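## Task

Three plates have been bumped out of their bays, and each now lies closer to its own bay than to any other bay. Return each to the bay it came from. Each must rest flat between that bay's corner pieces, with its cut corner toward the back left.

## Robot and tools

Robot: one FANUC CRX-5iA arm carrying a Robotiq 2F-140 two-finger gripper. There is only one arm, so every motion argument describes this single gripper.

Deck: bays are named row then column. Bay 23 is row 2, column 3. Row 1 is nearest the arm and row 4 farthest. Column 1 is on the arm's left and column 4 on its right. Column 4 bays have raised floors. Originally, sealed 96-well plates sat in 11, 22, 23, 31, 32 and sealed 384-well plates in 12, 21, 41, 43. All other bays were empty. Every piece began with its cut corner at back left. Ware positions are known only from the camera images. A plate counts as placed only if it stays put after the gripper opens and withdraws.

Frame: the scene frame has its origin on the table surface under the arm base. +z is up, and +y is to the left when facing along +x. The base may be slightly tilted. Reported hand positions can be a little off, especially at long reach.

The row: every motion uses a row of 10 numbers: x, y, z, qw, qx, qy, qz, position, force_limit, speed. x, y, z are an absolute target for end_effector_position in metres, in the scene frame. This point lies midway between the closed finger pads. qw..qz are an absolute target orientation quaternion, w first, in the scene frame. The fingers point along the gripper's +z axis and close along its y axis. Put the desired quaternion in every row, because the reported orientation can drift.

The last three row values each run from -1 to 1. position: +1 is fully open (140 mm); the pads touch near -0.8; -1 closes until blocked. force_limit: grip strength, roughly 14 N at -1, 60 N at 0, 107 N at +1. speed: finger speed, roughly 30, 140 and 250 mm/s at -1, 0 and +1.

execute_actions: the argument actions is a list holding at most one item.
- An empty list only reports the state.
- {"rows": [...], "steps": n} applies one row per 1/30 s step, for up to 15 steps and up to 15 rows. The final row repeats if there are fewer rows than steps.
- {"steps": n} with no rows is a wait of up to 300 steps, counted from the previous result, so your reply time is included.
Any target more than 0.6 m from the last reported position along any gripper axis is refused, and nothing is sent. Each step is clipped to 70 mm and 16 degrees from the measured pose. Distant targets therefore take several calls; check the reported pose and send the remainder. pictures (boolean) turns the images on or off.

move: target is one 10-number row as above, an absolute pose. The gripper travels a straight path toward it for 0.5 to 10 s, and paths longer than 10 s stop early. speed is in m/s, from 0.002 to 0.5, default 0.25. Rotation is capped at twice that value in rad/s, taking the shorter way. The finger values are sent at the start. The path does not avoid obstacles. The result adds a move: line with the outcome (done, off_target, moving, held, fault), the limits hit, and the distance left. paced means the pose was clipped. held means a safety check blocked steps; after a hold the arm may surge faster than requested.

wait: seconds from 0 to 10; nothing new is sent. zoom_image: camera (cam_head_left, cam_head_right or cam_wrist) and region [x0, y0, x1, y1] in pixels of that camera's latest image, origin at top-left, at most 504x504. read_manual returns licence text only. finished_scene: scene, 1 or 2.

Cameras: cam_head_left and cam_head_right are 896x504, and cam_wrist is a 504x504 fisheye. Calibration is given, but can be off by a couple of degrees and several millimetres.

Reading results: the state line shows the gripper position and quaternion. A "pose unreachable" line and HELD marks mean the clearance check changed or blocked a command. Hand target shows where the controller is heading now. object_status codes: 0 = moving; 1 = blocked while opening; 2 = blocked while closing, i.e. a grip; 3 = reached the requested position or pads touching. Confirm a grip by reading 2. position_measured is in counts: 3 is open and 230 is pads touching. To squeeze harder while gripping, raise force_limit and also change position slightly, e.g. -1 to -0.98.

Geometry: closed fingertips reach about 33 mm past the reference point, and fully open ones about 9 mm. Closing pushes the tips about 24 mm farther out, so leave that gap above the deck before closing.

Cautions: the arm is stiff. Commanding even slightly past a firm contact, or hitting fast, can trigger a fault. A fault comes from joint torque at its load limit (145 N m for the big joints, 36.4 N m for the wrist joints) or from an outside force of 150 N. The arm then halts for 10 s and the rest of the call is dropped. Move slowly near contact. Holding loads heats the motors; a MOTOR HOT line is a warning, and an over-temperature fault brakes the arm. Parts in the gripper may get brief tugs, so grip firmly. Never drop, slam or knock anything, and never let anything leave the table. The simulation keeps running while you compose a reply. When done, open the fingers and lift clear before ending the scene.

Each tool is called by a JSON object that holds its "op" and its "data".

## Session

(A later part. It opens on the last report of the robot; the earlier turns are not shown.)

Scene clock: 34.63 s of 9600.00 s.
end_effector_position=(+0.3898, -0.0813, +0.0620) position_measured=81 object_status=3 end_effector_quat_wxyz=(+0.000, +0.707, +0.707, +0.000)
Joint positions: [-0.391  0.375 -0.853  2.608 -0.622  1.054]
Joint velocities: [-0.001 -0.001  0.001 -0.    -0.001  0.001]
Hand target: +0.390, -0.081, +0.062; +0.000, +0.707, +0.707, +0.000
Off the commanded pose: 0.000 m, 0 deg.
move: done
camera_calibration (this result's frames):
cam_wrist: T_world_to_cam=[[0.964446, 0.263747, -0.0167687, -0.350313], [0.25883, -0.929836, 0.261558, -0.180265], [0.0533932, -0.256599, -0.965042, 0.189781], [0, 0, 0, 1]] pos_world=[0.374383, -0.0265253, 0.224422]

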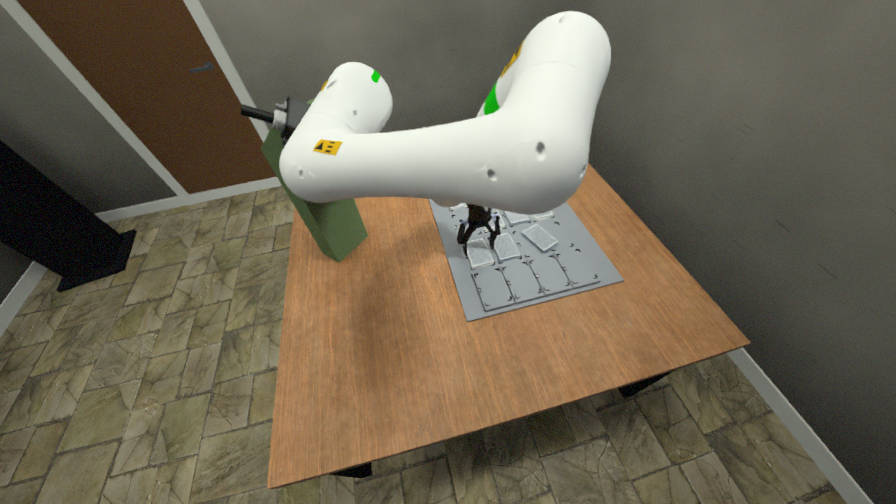

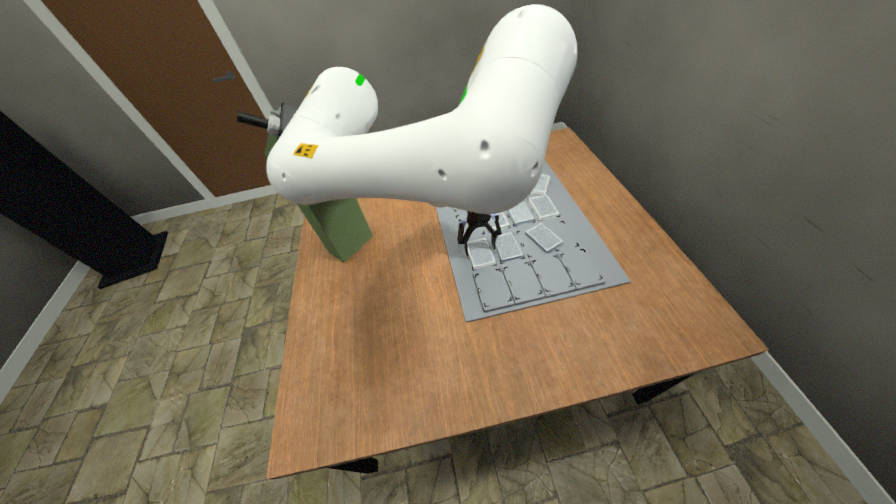

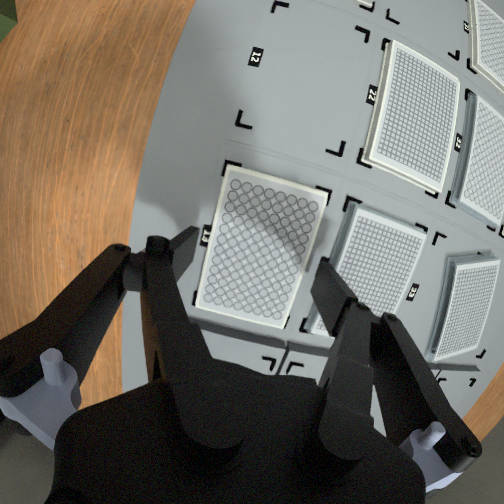

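{"op": "move", "data": {"target": [0.644, -0.080, 0.060, 0, 0.5779, 0.8161, 0, 0.4, 0, -0.6], "speed": 0.35}}

{"op": "zoom_image", "data": {"camera": "cam_wrist", "region": [150, 130, 370, 350]}}

Scene clock: 39.57 s of 9600.00 s.
end_effector_position=(+0.6444, -0.0798, +0.0603) position_measured=78 object_status=3 end_effector_quat_wxyz=(+0.001, +0.578, +0.816, +0.000)
Joint positions: [ 0.058  0.489 -0.339  1.568 -0.632  2.178]
Joint velocities: [ 0.004  0.002  0.004 -0.01  -0.004  0.008]
Hand target: +0.644, -0.080, +0.060; +0.001, +0.578, +0.816, +0.000
Off the commanded pose: 0.001 m, 0 deg.
After step 90, 0.40 s passed at rest.
move: done
camera_calibration (this result's frames):
cam_wrist: T_world_to_cam=[[0.822162, 0.569038, -0.0156405, -0.480308], [0.55253, -0.791098, 0.262438, -0.422578], [0.136964, -0.224409, -0.964822, 0.123663], [0, 0, 0, 1]] pos_world=[0.611441, -0.033236, 0.222701]

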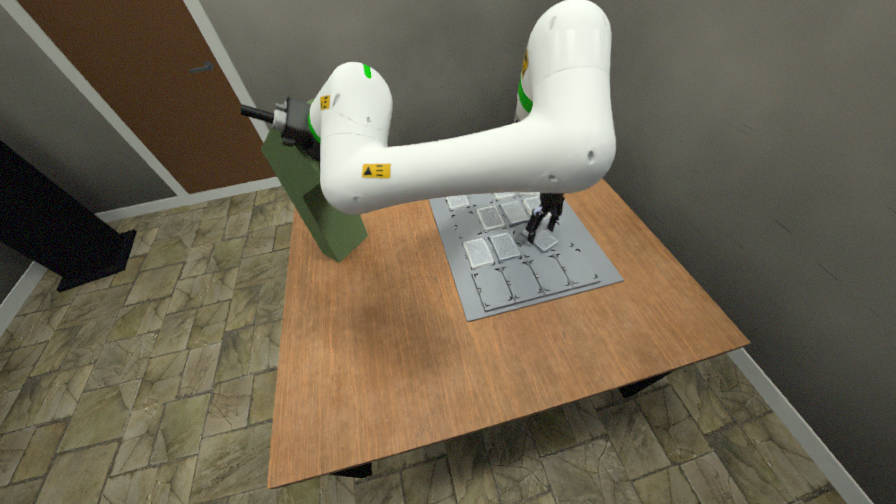

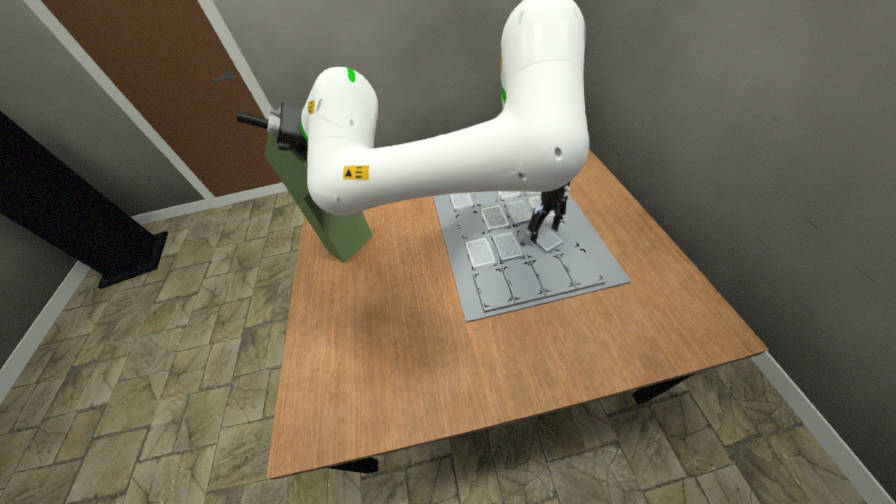

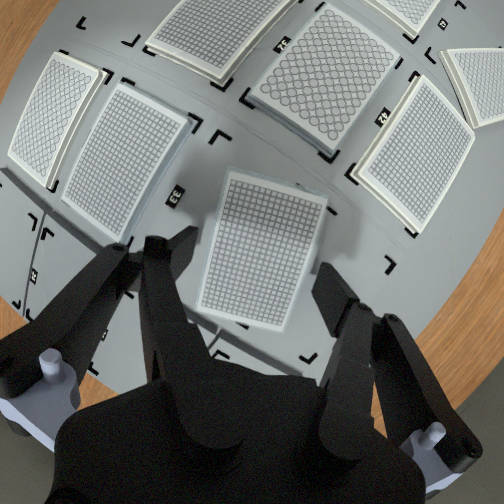

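Region (150, 130, 370, 350) of cam_wrist's 504x504 image, scaled by 2.291, with more detail than that image has.

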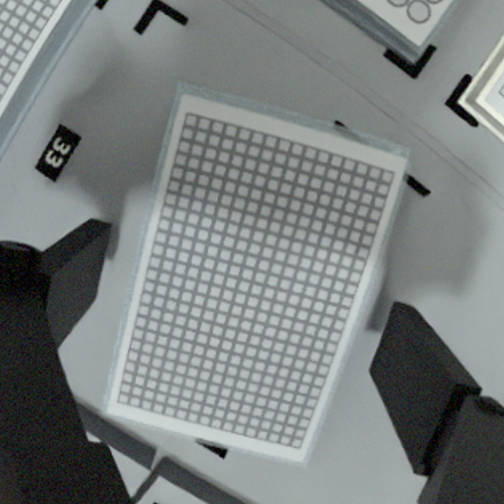

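{"op": "move", "data": {"target": [0.6461, -0.0805, 0.0418, 0, 0.5779, 0.8161, 0, 0.4, 0, -0.6], "speed": 0.05}}

{"op": "move", "data": {"target": [0.6461, -0.0805, 0.0418, 0, 0.5779, 0.8161, 0, -1, 0, -0.8], "speed": 0.05}}

Scene clock: 43.97 s of 9600.00 s.
end_effector_position=(+0.6462, -0.0805, +0.0418) position_measured=78 object_status=3 end_effector_quat_wxyz=(-0.000, +0.578, +0.816, +0.000)
Joint positions: [ 0.035  0.525 -0.308  1.591 -0.616  2.171]
Joint velocities: [-0.     0.001  0.     0.001  0.003  0.   ]
Hand target: +0.646, -0.080, +0.042; -0.000, +0.578, +0.816, -0.000
Off the commanded pose: 0.000 m, 0 deg.
After step 90, 0.67 s passed at rest.
move: done
camera_calibration (this result's frames):
cam_wrist: T_world_to_cam=[[0.822153, 0.569019, -0.0167881, -0.481588], [0.552892, -0.791134, 0.261568, -0.419411], [0.135556, -0.224331, -0.965039, 0.106385], [0, 0, 0, 1]] pos_world=[0.613407, -0.0339119, 0.204286]

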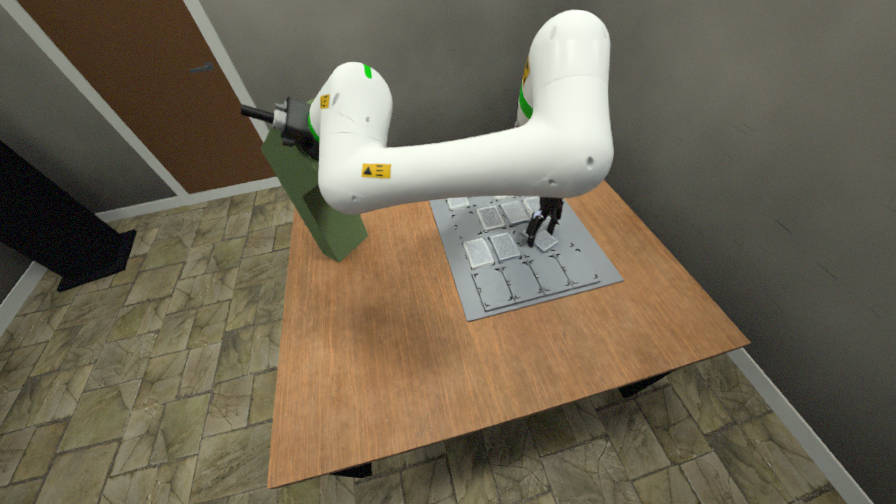

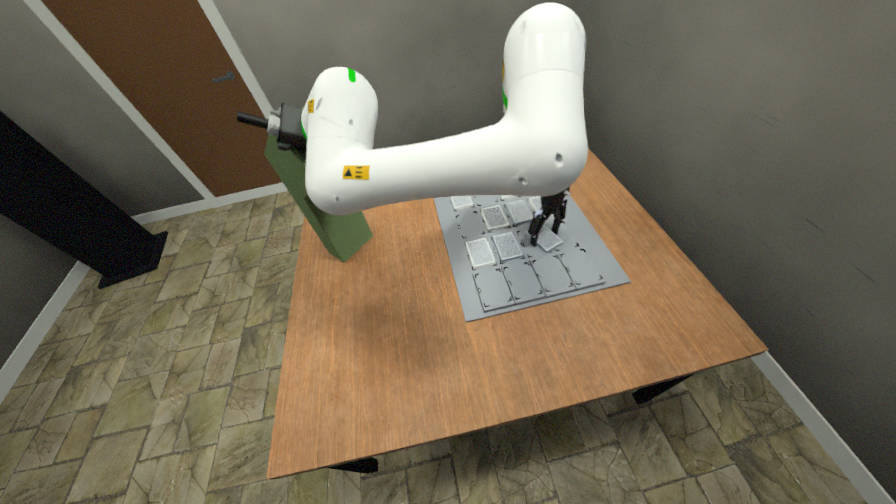

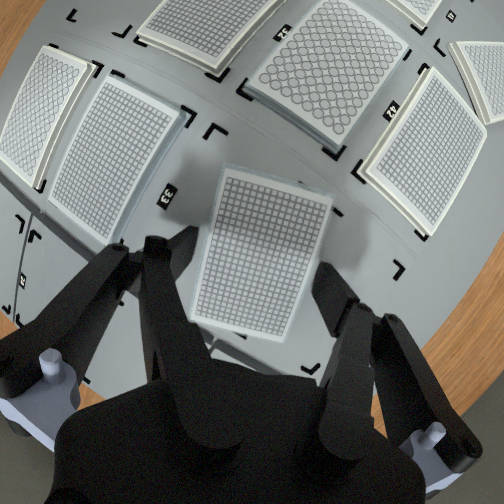

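Scene clock: 44.67 s of 9600.00 s.
end_effector_position=(+0.6462, -0.0805, +0.0418) position_measured=108 object_status=2 end_effector_quat_wxyz=(+0.000, +0.578, +0.816, +0.000)
Joint positions: [ 0.035  0.525 -0.308  1.591 -0.616  2.17 ]
Joint velocities: [-0.    -0.    -0.001 -0.001  0.002  0.   ]
Hand target: +0.646, -0.080, +0.042; -0.000, +0.578, +0.816, -0.000
Off the commanded pose: 0.000 m, 0 deg.
move: done
camera_calibration (this result's frames):
cam_wrist: T_world_to_cam=[[0.822182, 0.568979, -0.016741, -0.481596], [0.552833, -0.791153, 0.261634, -0.419415], [0.135619, -0.224366, -0.965022, 0.106292], [0, 0, 0, 1]] pos_world=[0.613411, -0.0339553, 0.204244]

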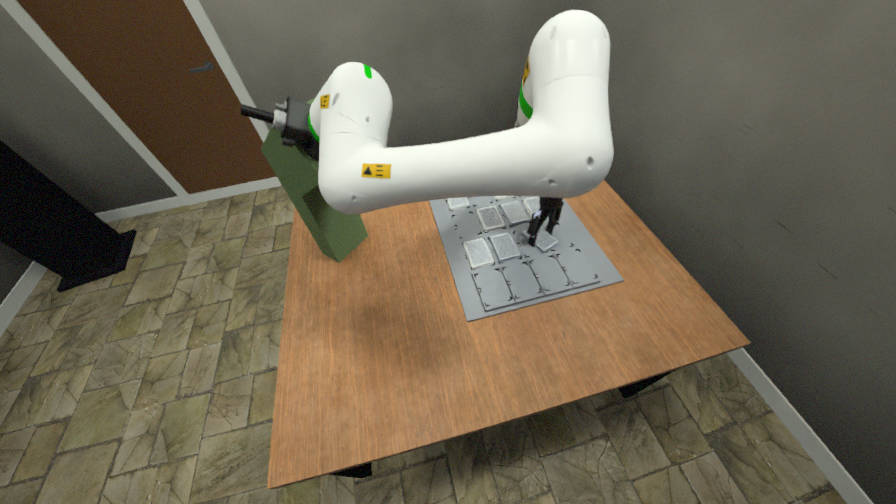

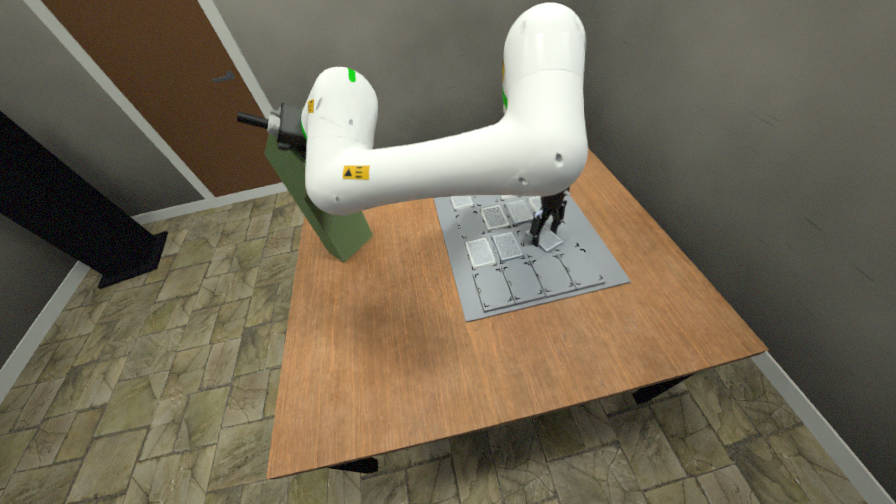

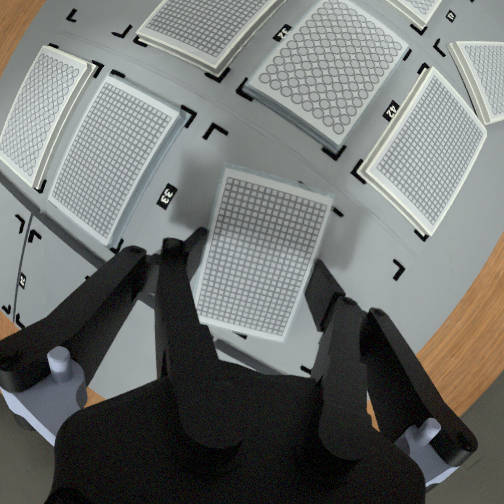

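{"op": "move", "data": {"target": [0.6461, -0.0805, 0.0445, 0, 0.5779, 0.8161, 0, -1, 0, -0.8], "speed": 0.03}}

{"op": "move", "data": {"target": [0.6055, -0.0810, 0.0435, 0, 0.7071, 0.7071, 0, -1, 0, -0.8], "speed": 0.15}}

{"op": "zoom_image", "data": {"camera": "cam_wrist", "region": [190, 130, 350, 230]}}

{"op": "zoom_image", "data": {"camera": "cam_wrist", "region": [170, 270, 330, 380]}}

Scene clock: 46.60 s of 9600.00 s.
end_effector_position=(+0.6461, -0.0805, +0.0445) position_measured=108 object_status=2 end_effector_quat_wxyz=(+0.000, +0.578, +0.816, -0.000)
Joint positions: [ 0.038  0.52  -0.312  1.586 -0.619  2.173]
Joint velocities: [-0.001 -0.     0.    -0.001 -0.001  0.001]
Hand target: +0.646, -0.081, +0.044; +0.000, +0.578, +0.816, +0.000
Off the commanded pose: 0.000 m, 0 deg.
move: done
camera_calibration (this result's frames):
cam_wrist: T_world_to_cam=[[0.822147, 0.569027, -0.0167962, -0.48146], [0.5529, -0.791126, 0.261575, -0.420099], [0.135555, -0.22434, -0.965037, 0.108952], [0, 0, 0, 1]] pos_world=[0.613335, -0.0339454, 0.206943]

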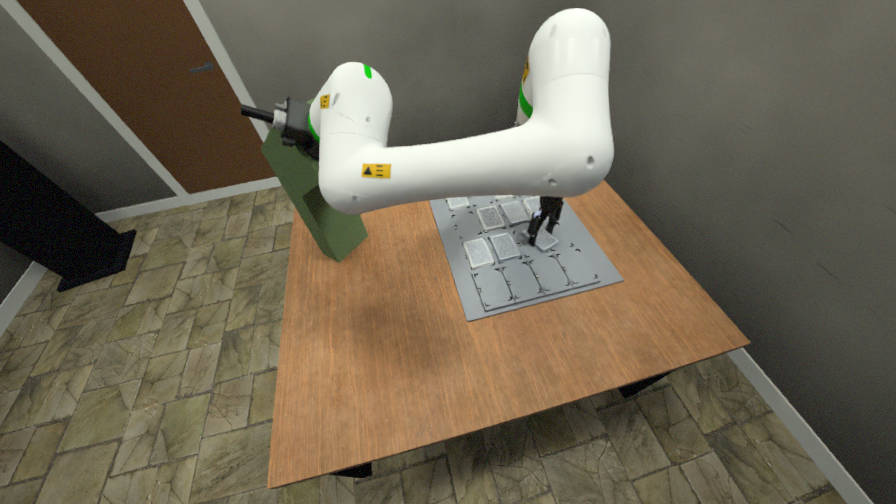

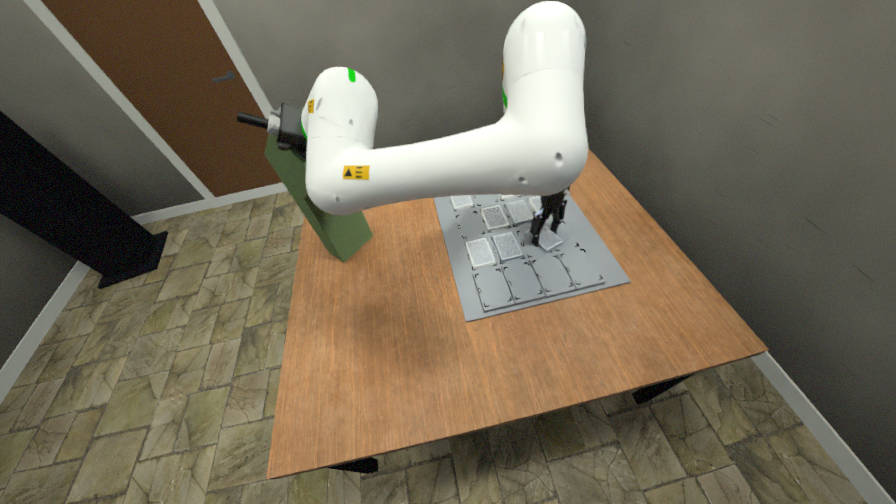

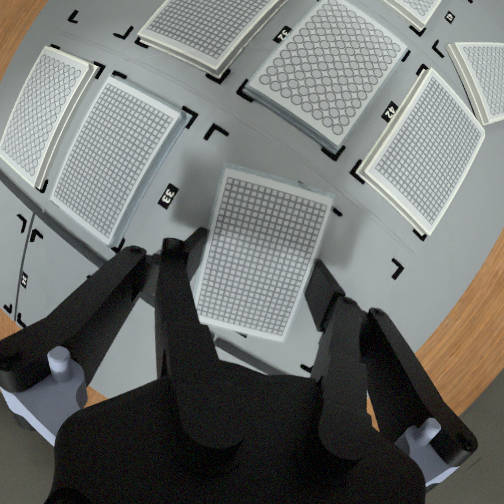

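Scene clock: 48.07 s of 9600.00 s.
end_effector_position=(+0.6054, -0.0810, +0.0434) position_measured=108 object_status=2 end_effector_quat_wxyz=(-0.000, +0.707, +0.707, -0.000)
Joint positions: [-0.016  0.484 -0.423  1.739 -0.591  1.698]
Joint velocities: [-0.001 -0.001 -0.001  0.007  0.    -0.006]
Hand target: +0.605, -0.081, +0.043; -0.000, +0.707, +0.707, -0.000
Off the commanded pose: 0.000 m, 0 deg.
move: done
camera_calibration (this result's frames):
cam_wrist: T_world_to_cam=[[0.964429, 0.263791, -0.0170714, -0.558602], [0.258958, -0.929845, 0.261396, -0.231002], [0.0530801, -0.256519, -0.965081, 0.160672], [0, 0, 0, 1]] pos_world=[0.590023, -0.0262269, 0.205909]

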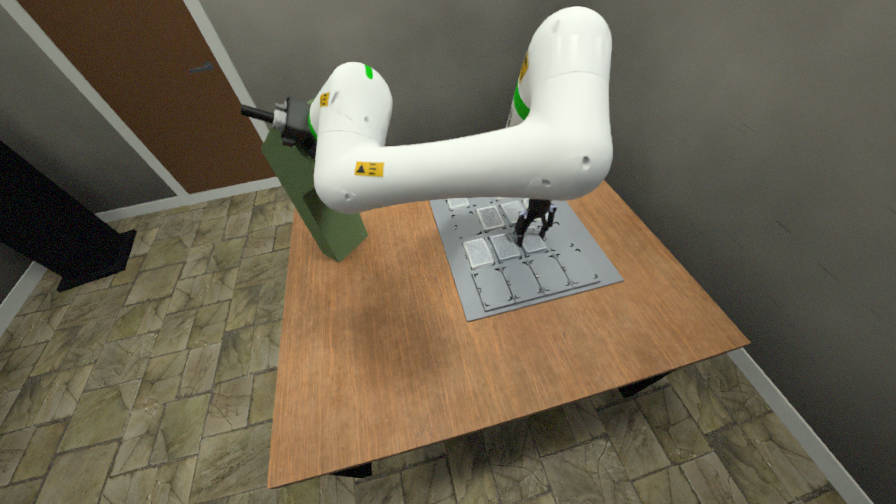

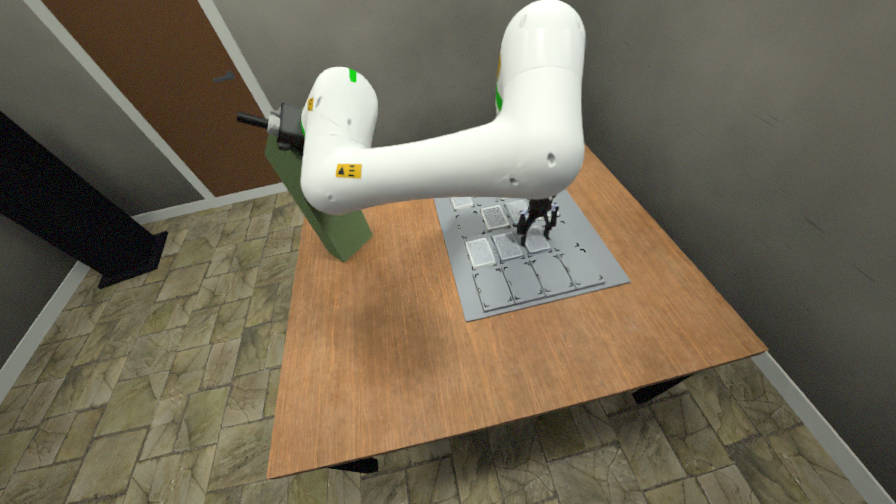

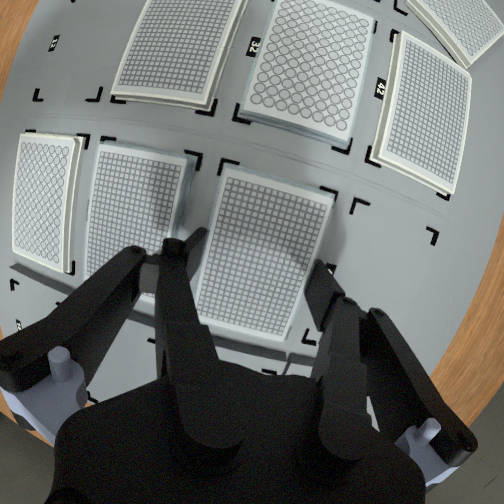

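Region (190, 130, 350, 230) of cam_wrist's 504x504 image, scaled by 3.150, with more detail than that image has; it fills the top 315 rows of this view, and the rest is white.

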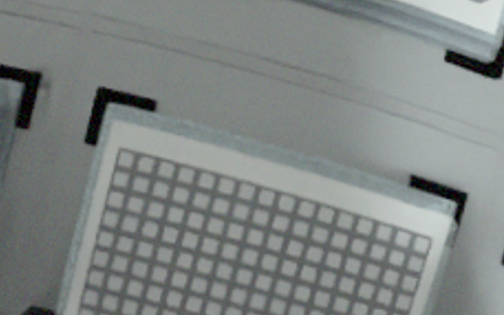

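Region (170, 270, 330, 380) of cam_wrist's 504x504 image, scaled by 3.150, with more detail than that image has; it fills the top 346 rows of this view, and the rest is white.

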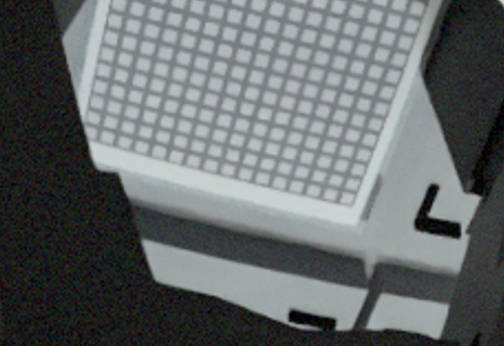

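{"op": "move", "data": {"target": [0.6049, -0.0811, 0.0422, 0, 0.70865, 0.70556, 0, -1, 0, -0.8], "speed": 0.006}}

{"op": "zoom_image", "data": {"camera": "cam_wrist", "region": [190, 130, 350, 230]}}

{"op": "zoom_image", "data": {"camera": "cam_wrist", "region": [170, 270, 330, 380]}}

Scene clock: 50.20 s of 9600.00 s.
end_effector_position=(+0.6049, -0.0811, +0.0422) position_measured=108 object_status=2 end_effector_quat_wxyz=(-0.000, +0.709, +0.706, -0.000)
Joint positions: [-0.019  0.486 -0.423  1.745 -0.589  1.69 ]
Joint velocities: [-0.    -0.002 -0.     0.001 -0.001 -0.   ]
Hand target: +0.605, -0.081, +0.042; -0.000, +0.709, +0.706, -0.000
Off the commanded pose: 0.000 m, 0 deg.
move: done
camera_calibration (this result's frames):
cam_wrist: T_world_to_cam=[[0.965583, 0.259549, -0.0168272, -0.55914], [0.254798, -0.93095, 0.261553, -0.228197], [0.0522204, -0.256838, -0.965043, 0.159967], [0, 0, 0, 1]] pos_world=[0.589686, -0.0262302, 0.204652]

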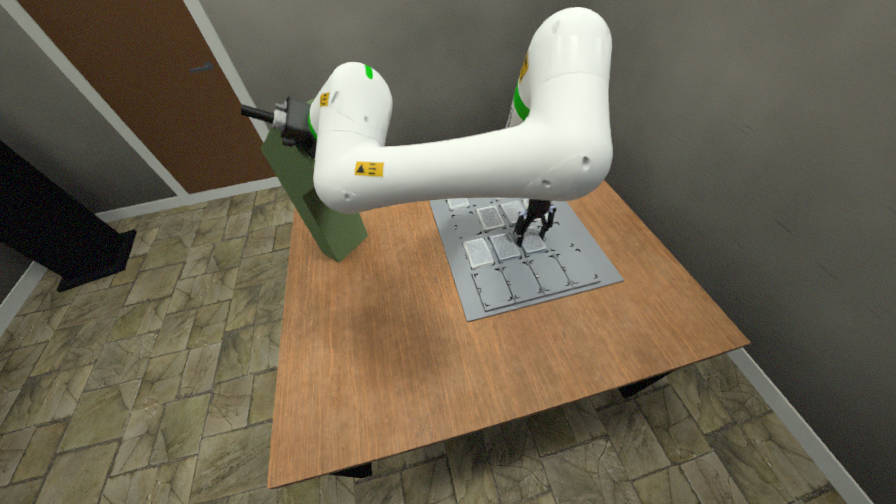

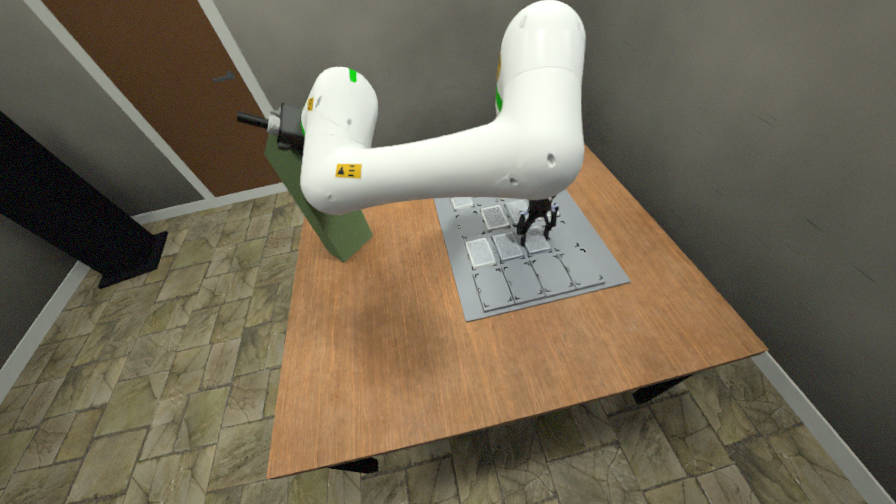

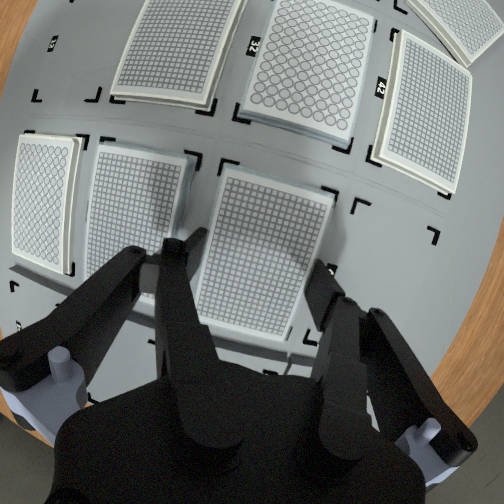

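Region (190, 130, 350, 230) of cam_wrist's 504x504 image, scaled by 3.150, with more detail than that image has; it fills the top 315 rows of this view, and the rest is white.

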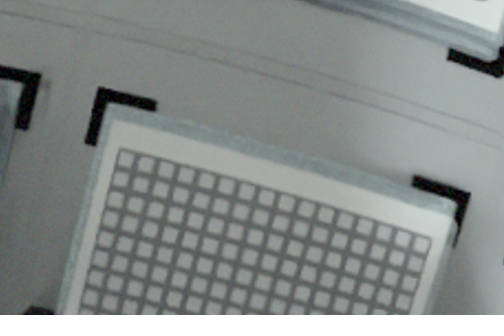

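Region (170, 270, 330, 380) of cam_wrist's 504x504 image, scaled by 3.150, with more detail than that image has; it fills the top 346 rows of this view, and the rest is white.

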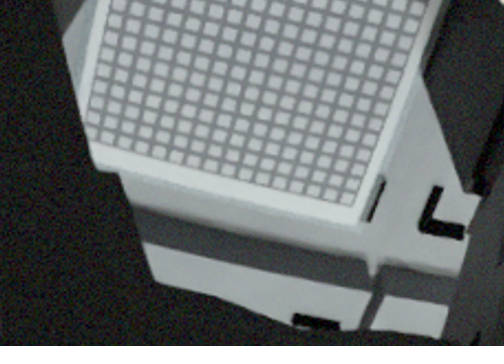

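{"op": "move", "data": {"target": [0.6049, -0.0811, 0.0385, 0, 0.70865, 0.70556, 0, -1, 0, -0.8], "speed": 0.006}}

{"op": "zoom_image", "data": {"camera": "cam_wrist", "region": [150, 130, 370, 370]}}

Scene clock: 51.63 s of 9600.00 s.
end_effector_position=(+0.6050, -0.0811, +0.0386) position_measured=108 object_status=2 end_effector_quat_wxyz=(+0.000, +0.709, +0.706, +0.000)
Joint positions: [-0.024  0.493 -0.417  1.753 -0.586  1.686]
Joint velocities: [-0.     0.     0.001  0.     0.001 -0.001]
Hand target: +0.605, -0.081, +0.039; -0.000, +0.709, +0.706, -0.000
Off the commanded pose: 0.000 m, 0 deg.
move: done
camera_calibration (this result's frames):
cam_wrist: T_world_to_cam=[[0.965593, 0.259521, -0.0167322, -0.559275], [0.254744, -0.930951, 0.261603, -0.227252], [0.0523147, -0.256865, -0.96503, 0.156379], [0, 0, 0, 1]] pos_world=[0.589742, -0.0262486, 0.201002]

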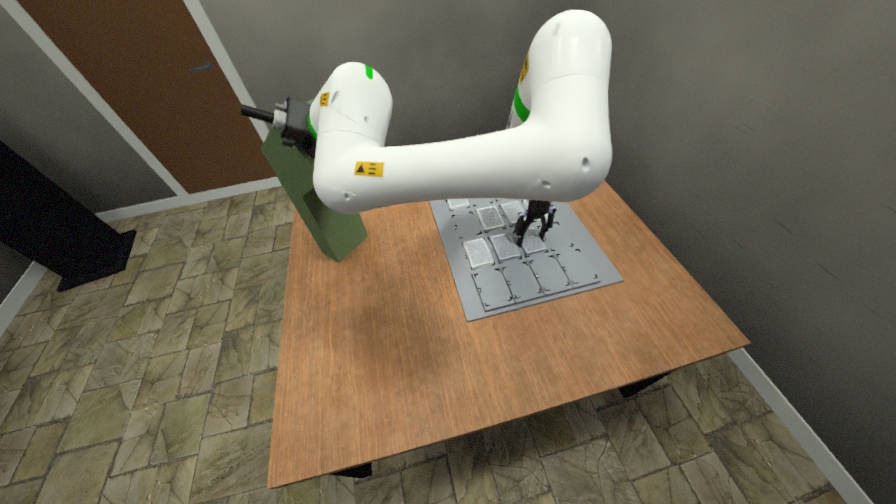

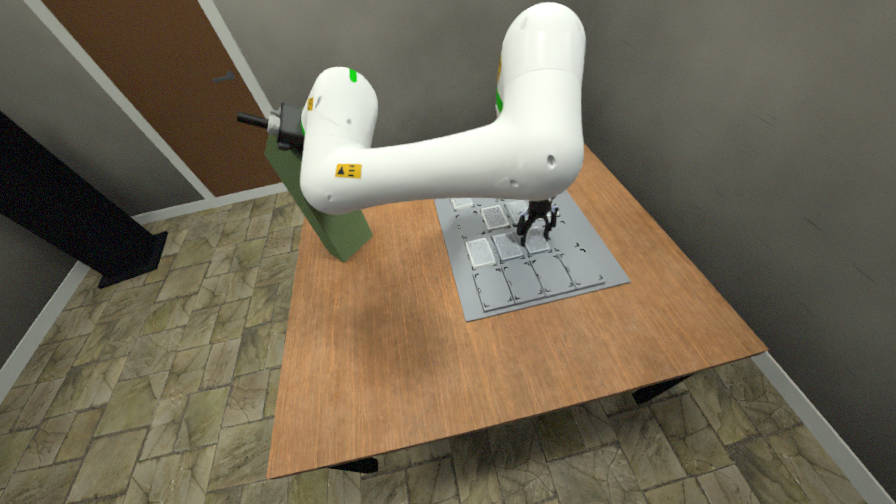

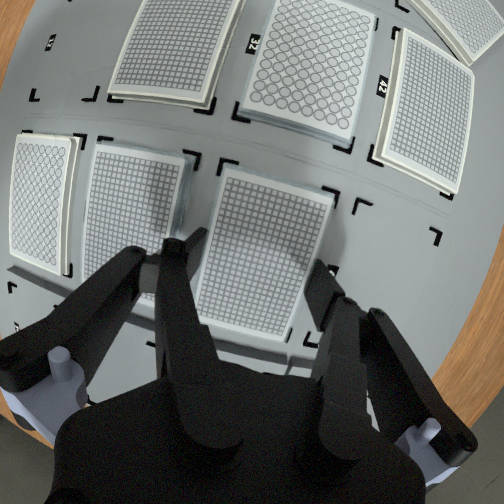

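Region (150, 130, 370, 370) of cam_wrist's 504x504 image, scaled by 2.100, with more detail than that image has; it fills the left 462 columns of this view, and the rest is white.

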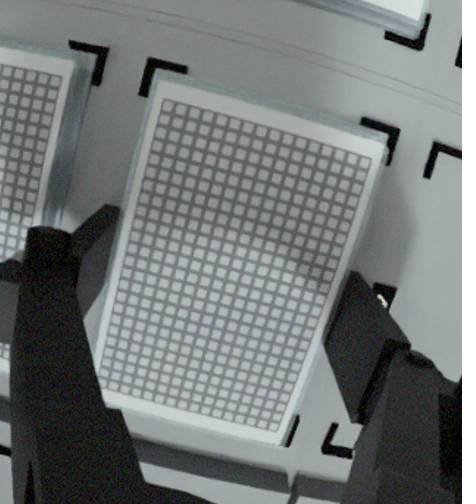

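{"op": "move", "data": {"target": [0.6049, -0.0811, 0.0382, 0, 0.70865, 0.70556, 0, 0.38, 0, -0.6], "speed": 0.006}}

{"op": "move", "data": {"target": [0.6049, -0.0811, 0.062, 0, 0.70865, 0.70556, 0, 0.38, 0, -0.6], "speed": 0.08}}

{"op": "zoom_image", "data": {"camera": "cam_wrist", "region": [150, 130, 370, 370]}}

Scene clock: 53.07 s of 9600.00 s.
end_effector_position=(+0.6049, -0.0811, +0.0382) position_measured=81 object_status=3 end_effector_quat_wxyz=(-0.000, +0.709, +0.706, -0.000)
Joint positions: [-0.025  0.494 -0.417  1.754 -0.586  1.685]
Joint velocities: [-0.    -0.001 -0.     0.     0.003  0.   ]
Hand target: +0.605, -0.081, +0.038; -0.000, +0.709, +0.706, -0.000
Off the commanded pose: 0.000 m, 0 deg.
move: done
camera_calibration (this result's frames):
cam_wrist: T_world_to_cam=[[0.965591, 0.259524, -0.0167962, -0.559233], [0.254765, -0.930954, 0.261573, -0.227148], [0.052248, -0.256851, -0.965038, 0.156085], [0, 0, 0, 1]] pos_world=[0.589704, -0.0262395, 0.200651]

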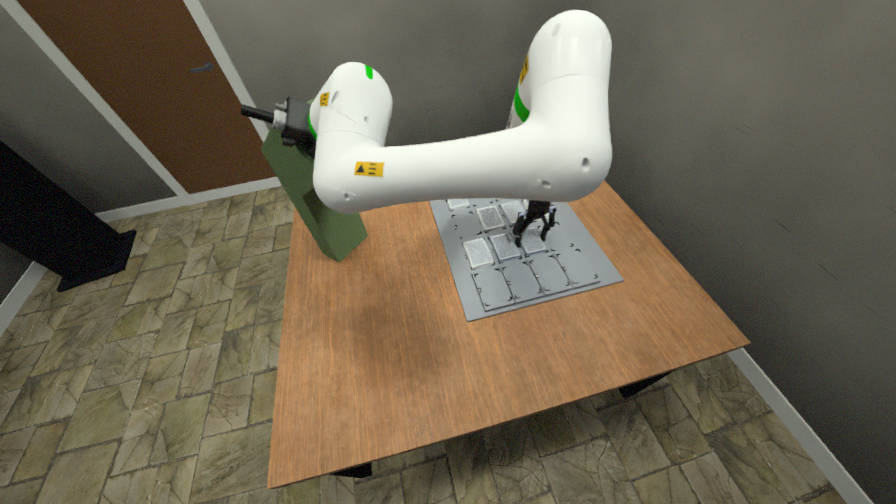

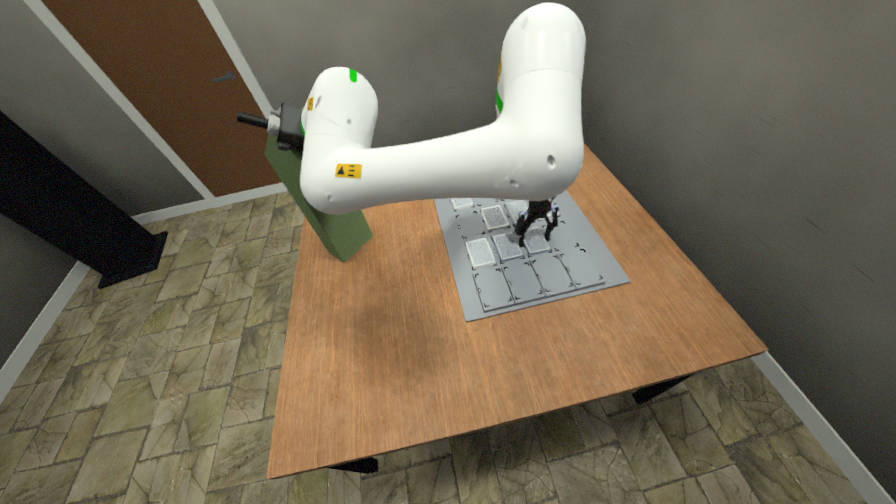

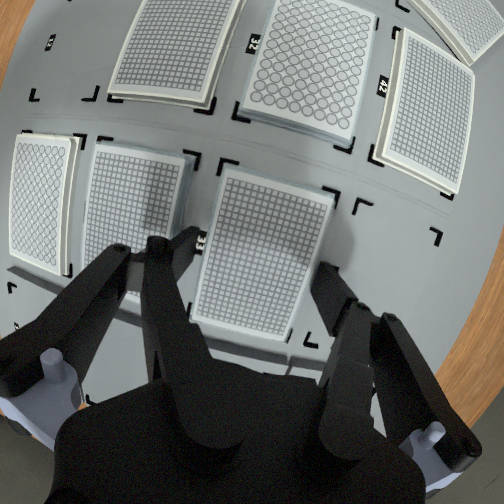

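Scene clock: 53.80 s of 9600.00 s.
end_effector_position=(+0.6048, -0.0811, +0.0620) position_measured=81 object_status=3 end_effector_quat_wxyz=(+0.000, +0.709, +0.706, +0.000)
Joint positions: [ 0.011  0.446 -0.451  1.702 -0.606  1.714]
Joint velocities: [-0.001 -0.     0.001 -0.001 -0.001  0.001]
Hand target: +0.605, -0.081, +0.062; +0.000, +0.709, +0.706, +0.000
Off the commanded pose: 0.000 m, 0 deg.
move: done
camera_calibration (this result's frames):
cam_wrist: T_world_to_cam=[[0.96559, 0.259529, -0.0167631, -0.558758], [0.254759, -0.930948, 0.261599, -0.23338], [0.0522868, -0.256868, -0.965031, 0.178977], [0, 0, 0, 1]] pos_world=[0.589628, -0.0262776, 0.224404]

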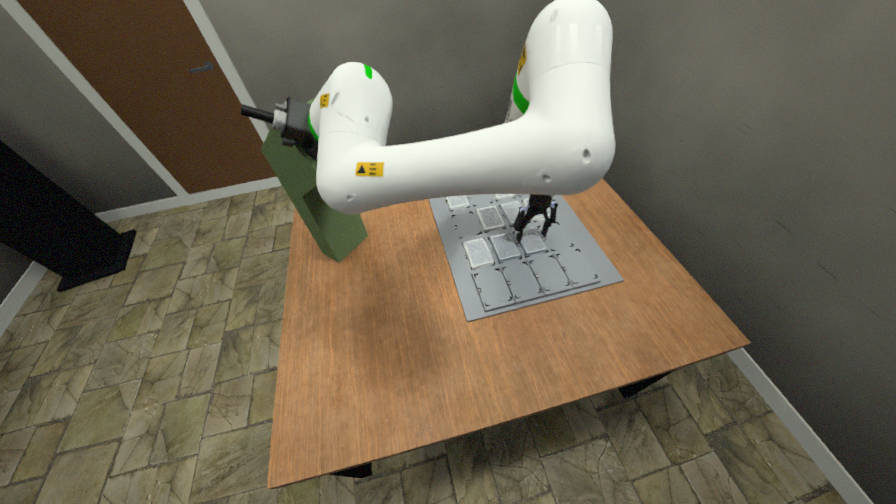

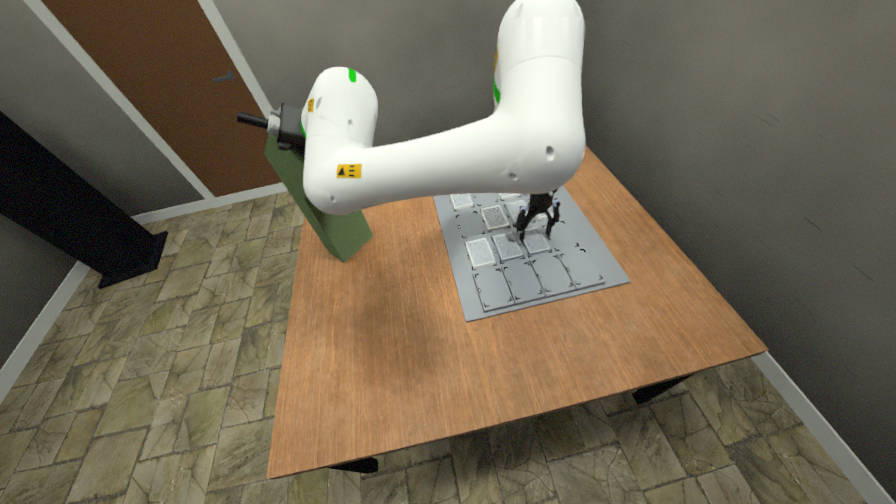

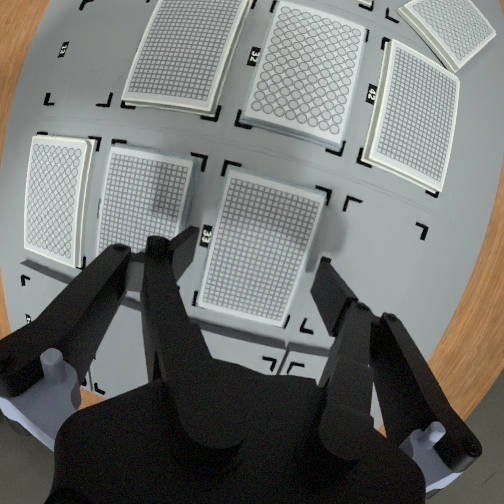

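Region (150, 130, 370, 370) of cam_wrist's 504x504 image, scaled by 2.100, with more detail than that image has; it fills the left 462 columns of this view, and the rest is white.

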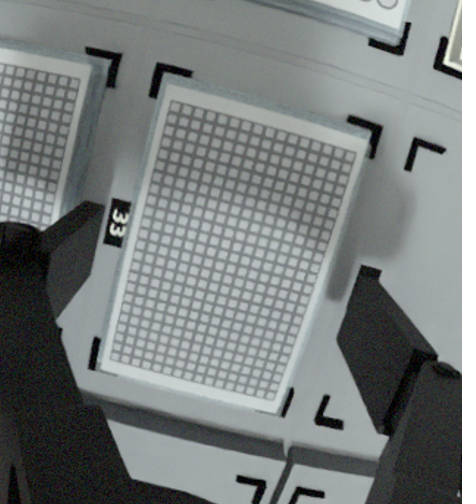

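{"op": "move", "data": {"target": [0.725, 0.225, 0.085, 0, 0.8192, 0.5736, 0, 0.4, 0, -0.6], "speed": 0.4}}

{"op": "zoom_image", "data": {"camera": "cam_wrist", "region": [140, 110, 380, 350]}}

Scene clock: 56.13 s of 9600.00 s.
end_effector_position=(+0.7249, +0.2248, +0.0856) position_measured=78 object_status=3 end_effector_quat_wxyz=(+0.000, +0.819, +0.574, +0.000)
Joint positions: [ 0.485  1.     0.227  1.252 -0.933  1.5  ]
Joint velocities: [-0.     0.002  0.005 -0.004 -0.003  0.004]
Hand target: +0.725, +0.225, +0.086; +0.000, +0.819, +0.574, +0.000
Off the commanded pose: 0.001 m, 0 deg.
move: done
camera_calibration (this result's frames):
cam_wrist: T_world_to_cam=[[0.996486, -0.0821492, -0.0163652, -0.699268], [-0.0750281, -0.962235, 0.261678, 0.260775], [-0.0372438, -0.25953, -0.965017, 0.339626], [0, 0, 0, 1]] pos_world=[0.729025, 0.281626, 0.248062]

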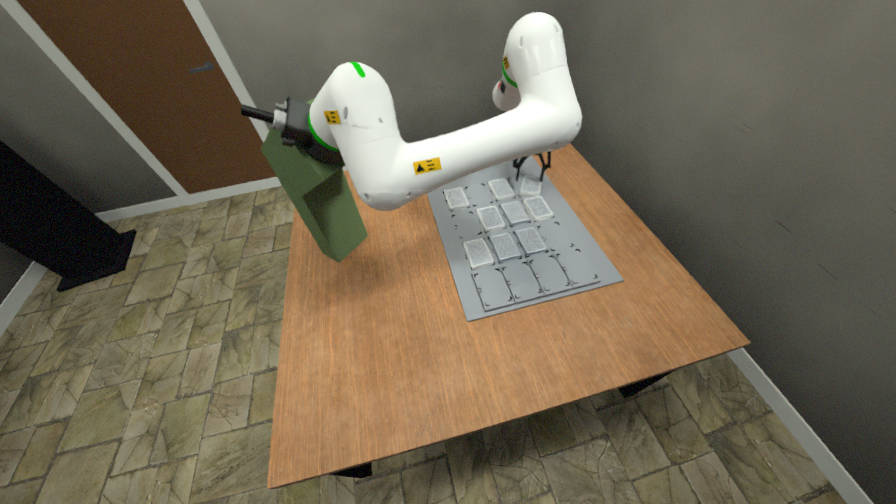

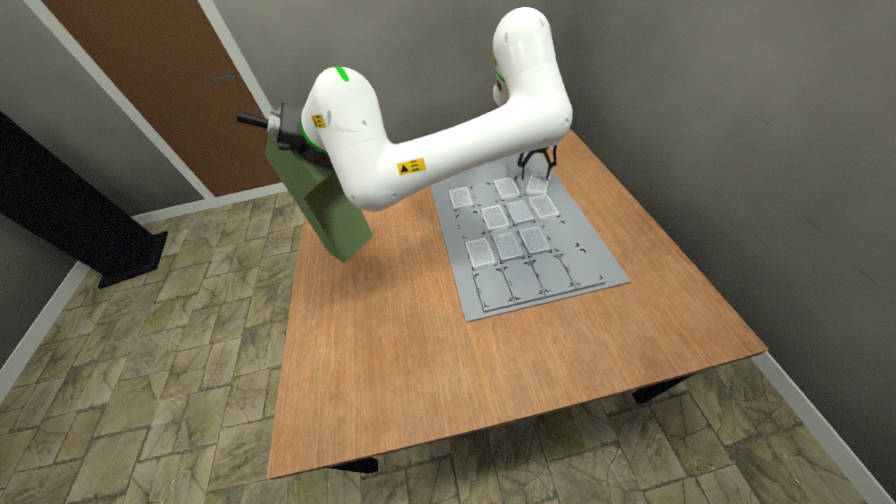

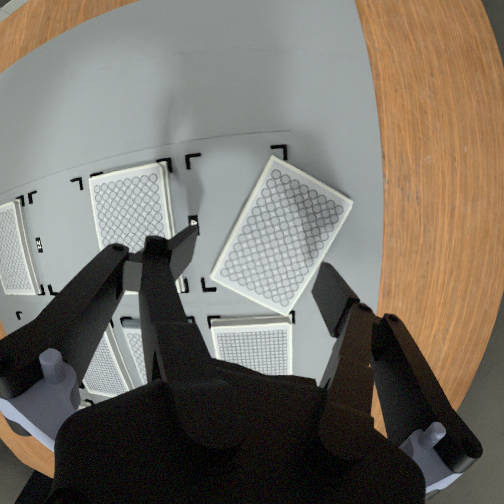

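Region (140, 110, 380, 350) of cam_wrist's 504x504 image, scaled by 2.100, with more detail than that image has.

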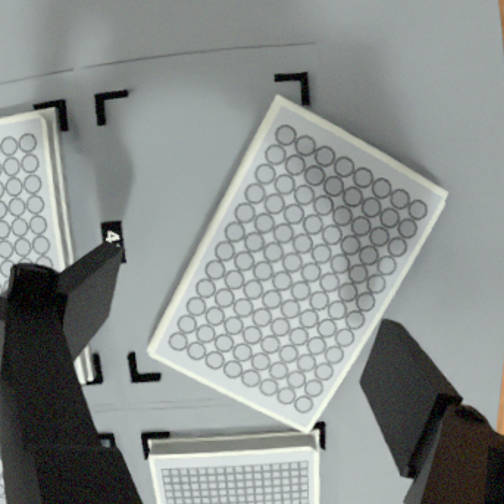

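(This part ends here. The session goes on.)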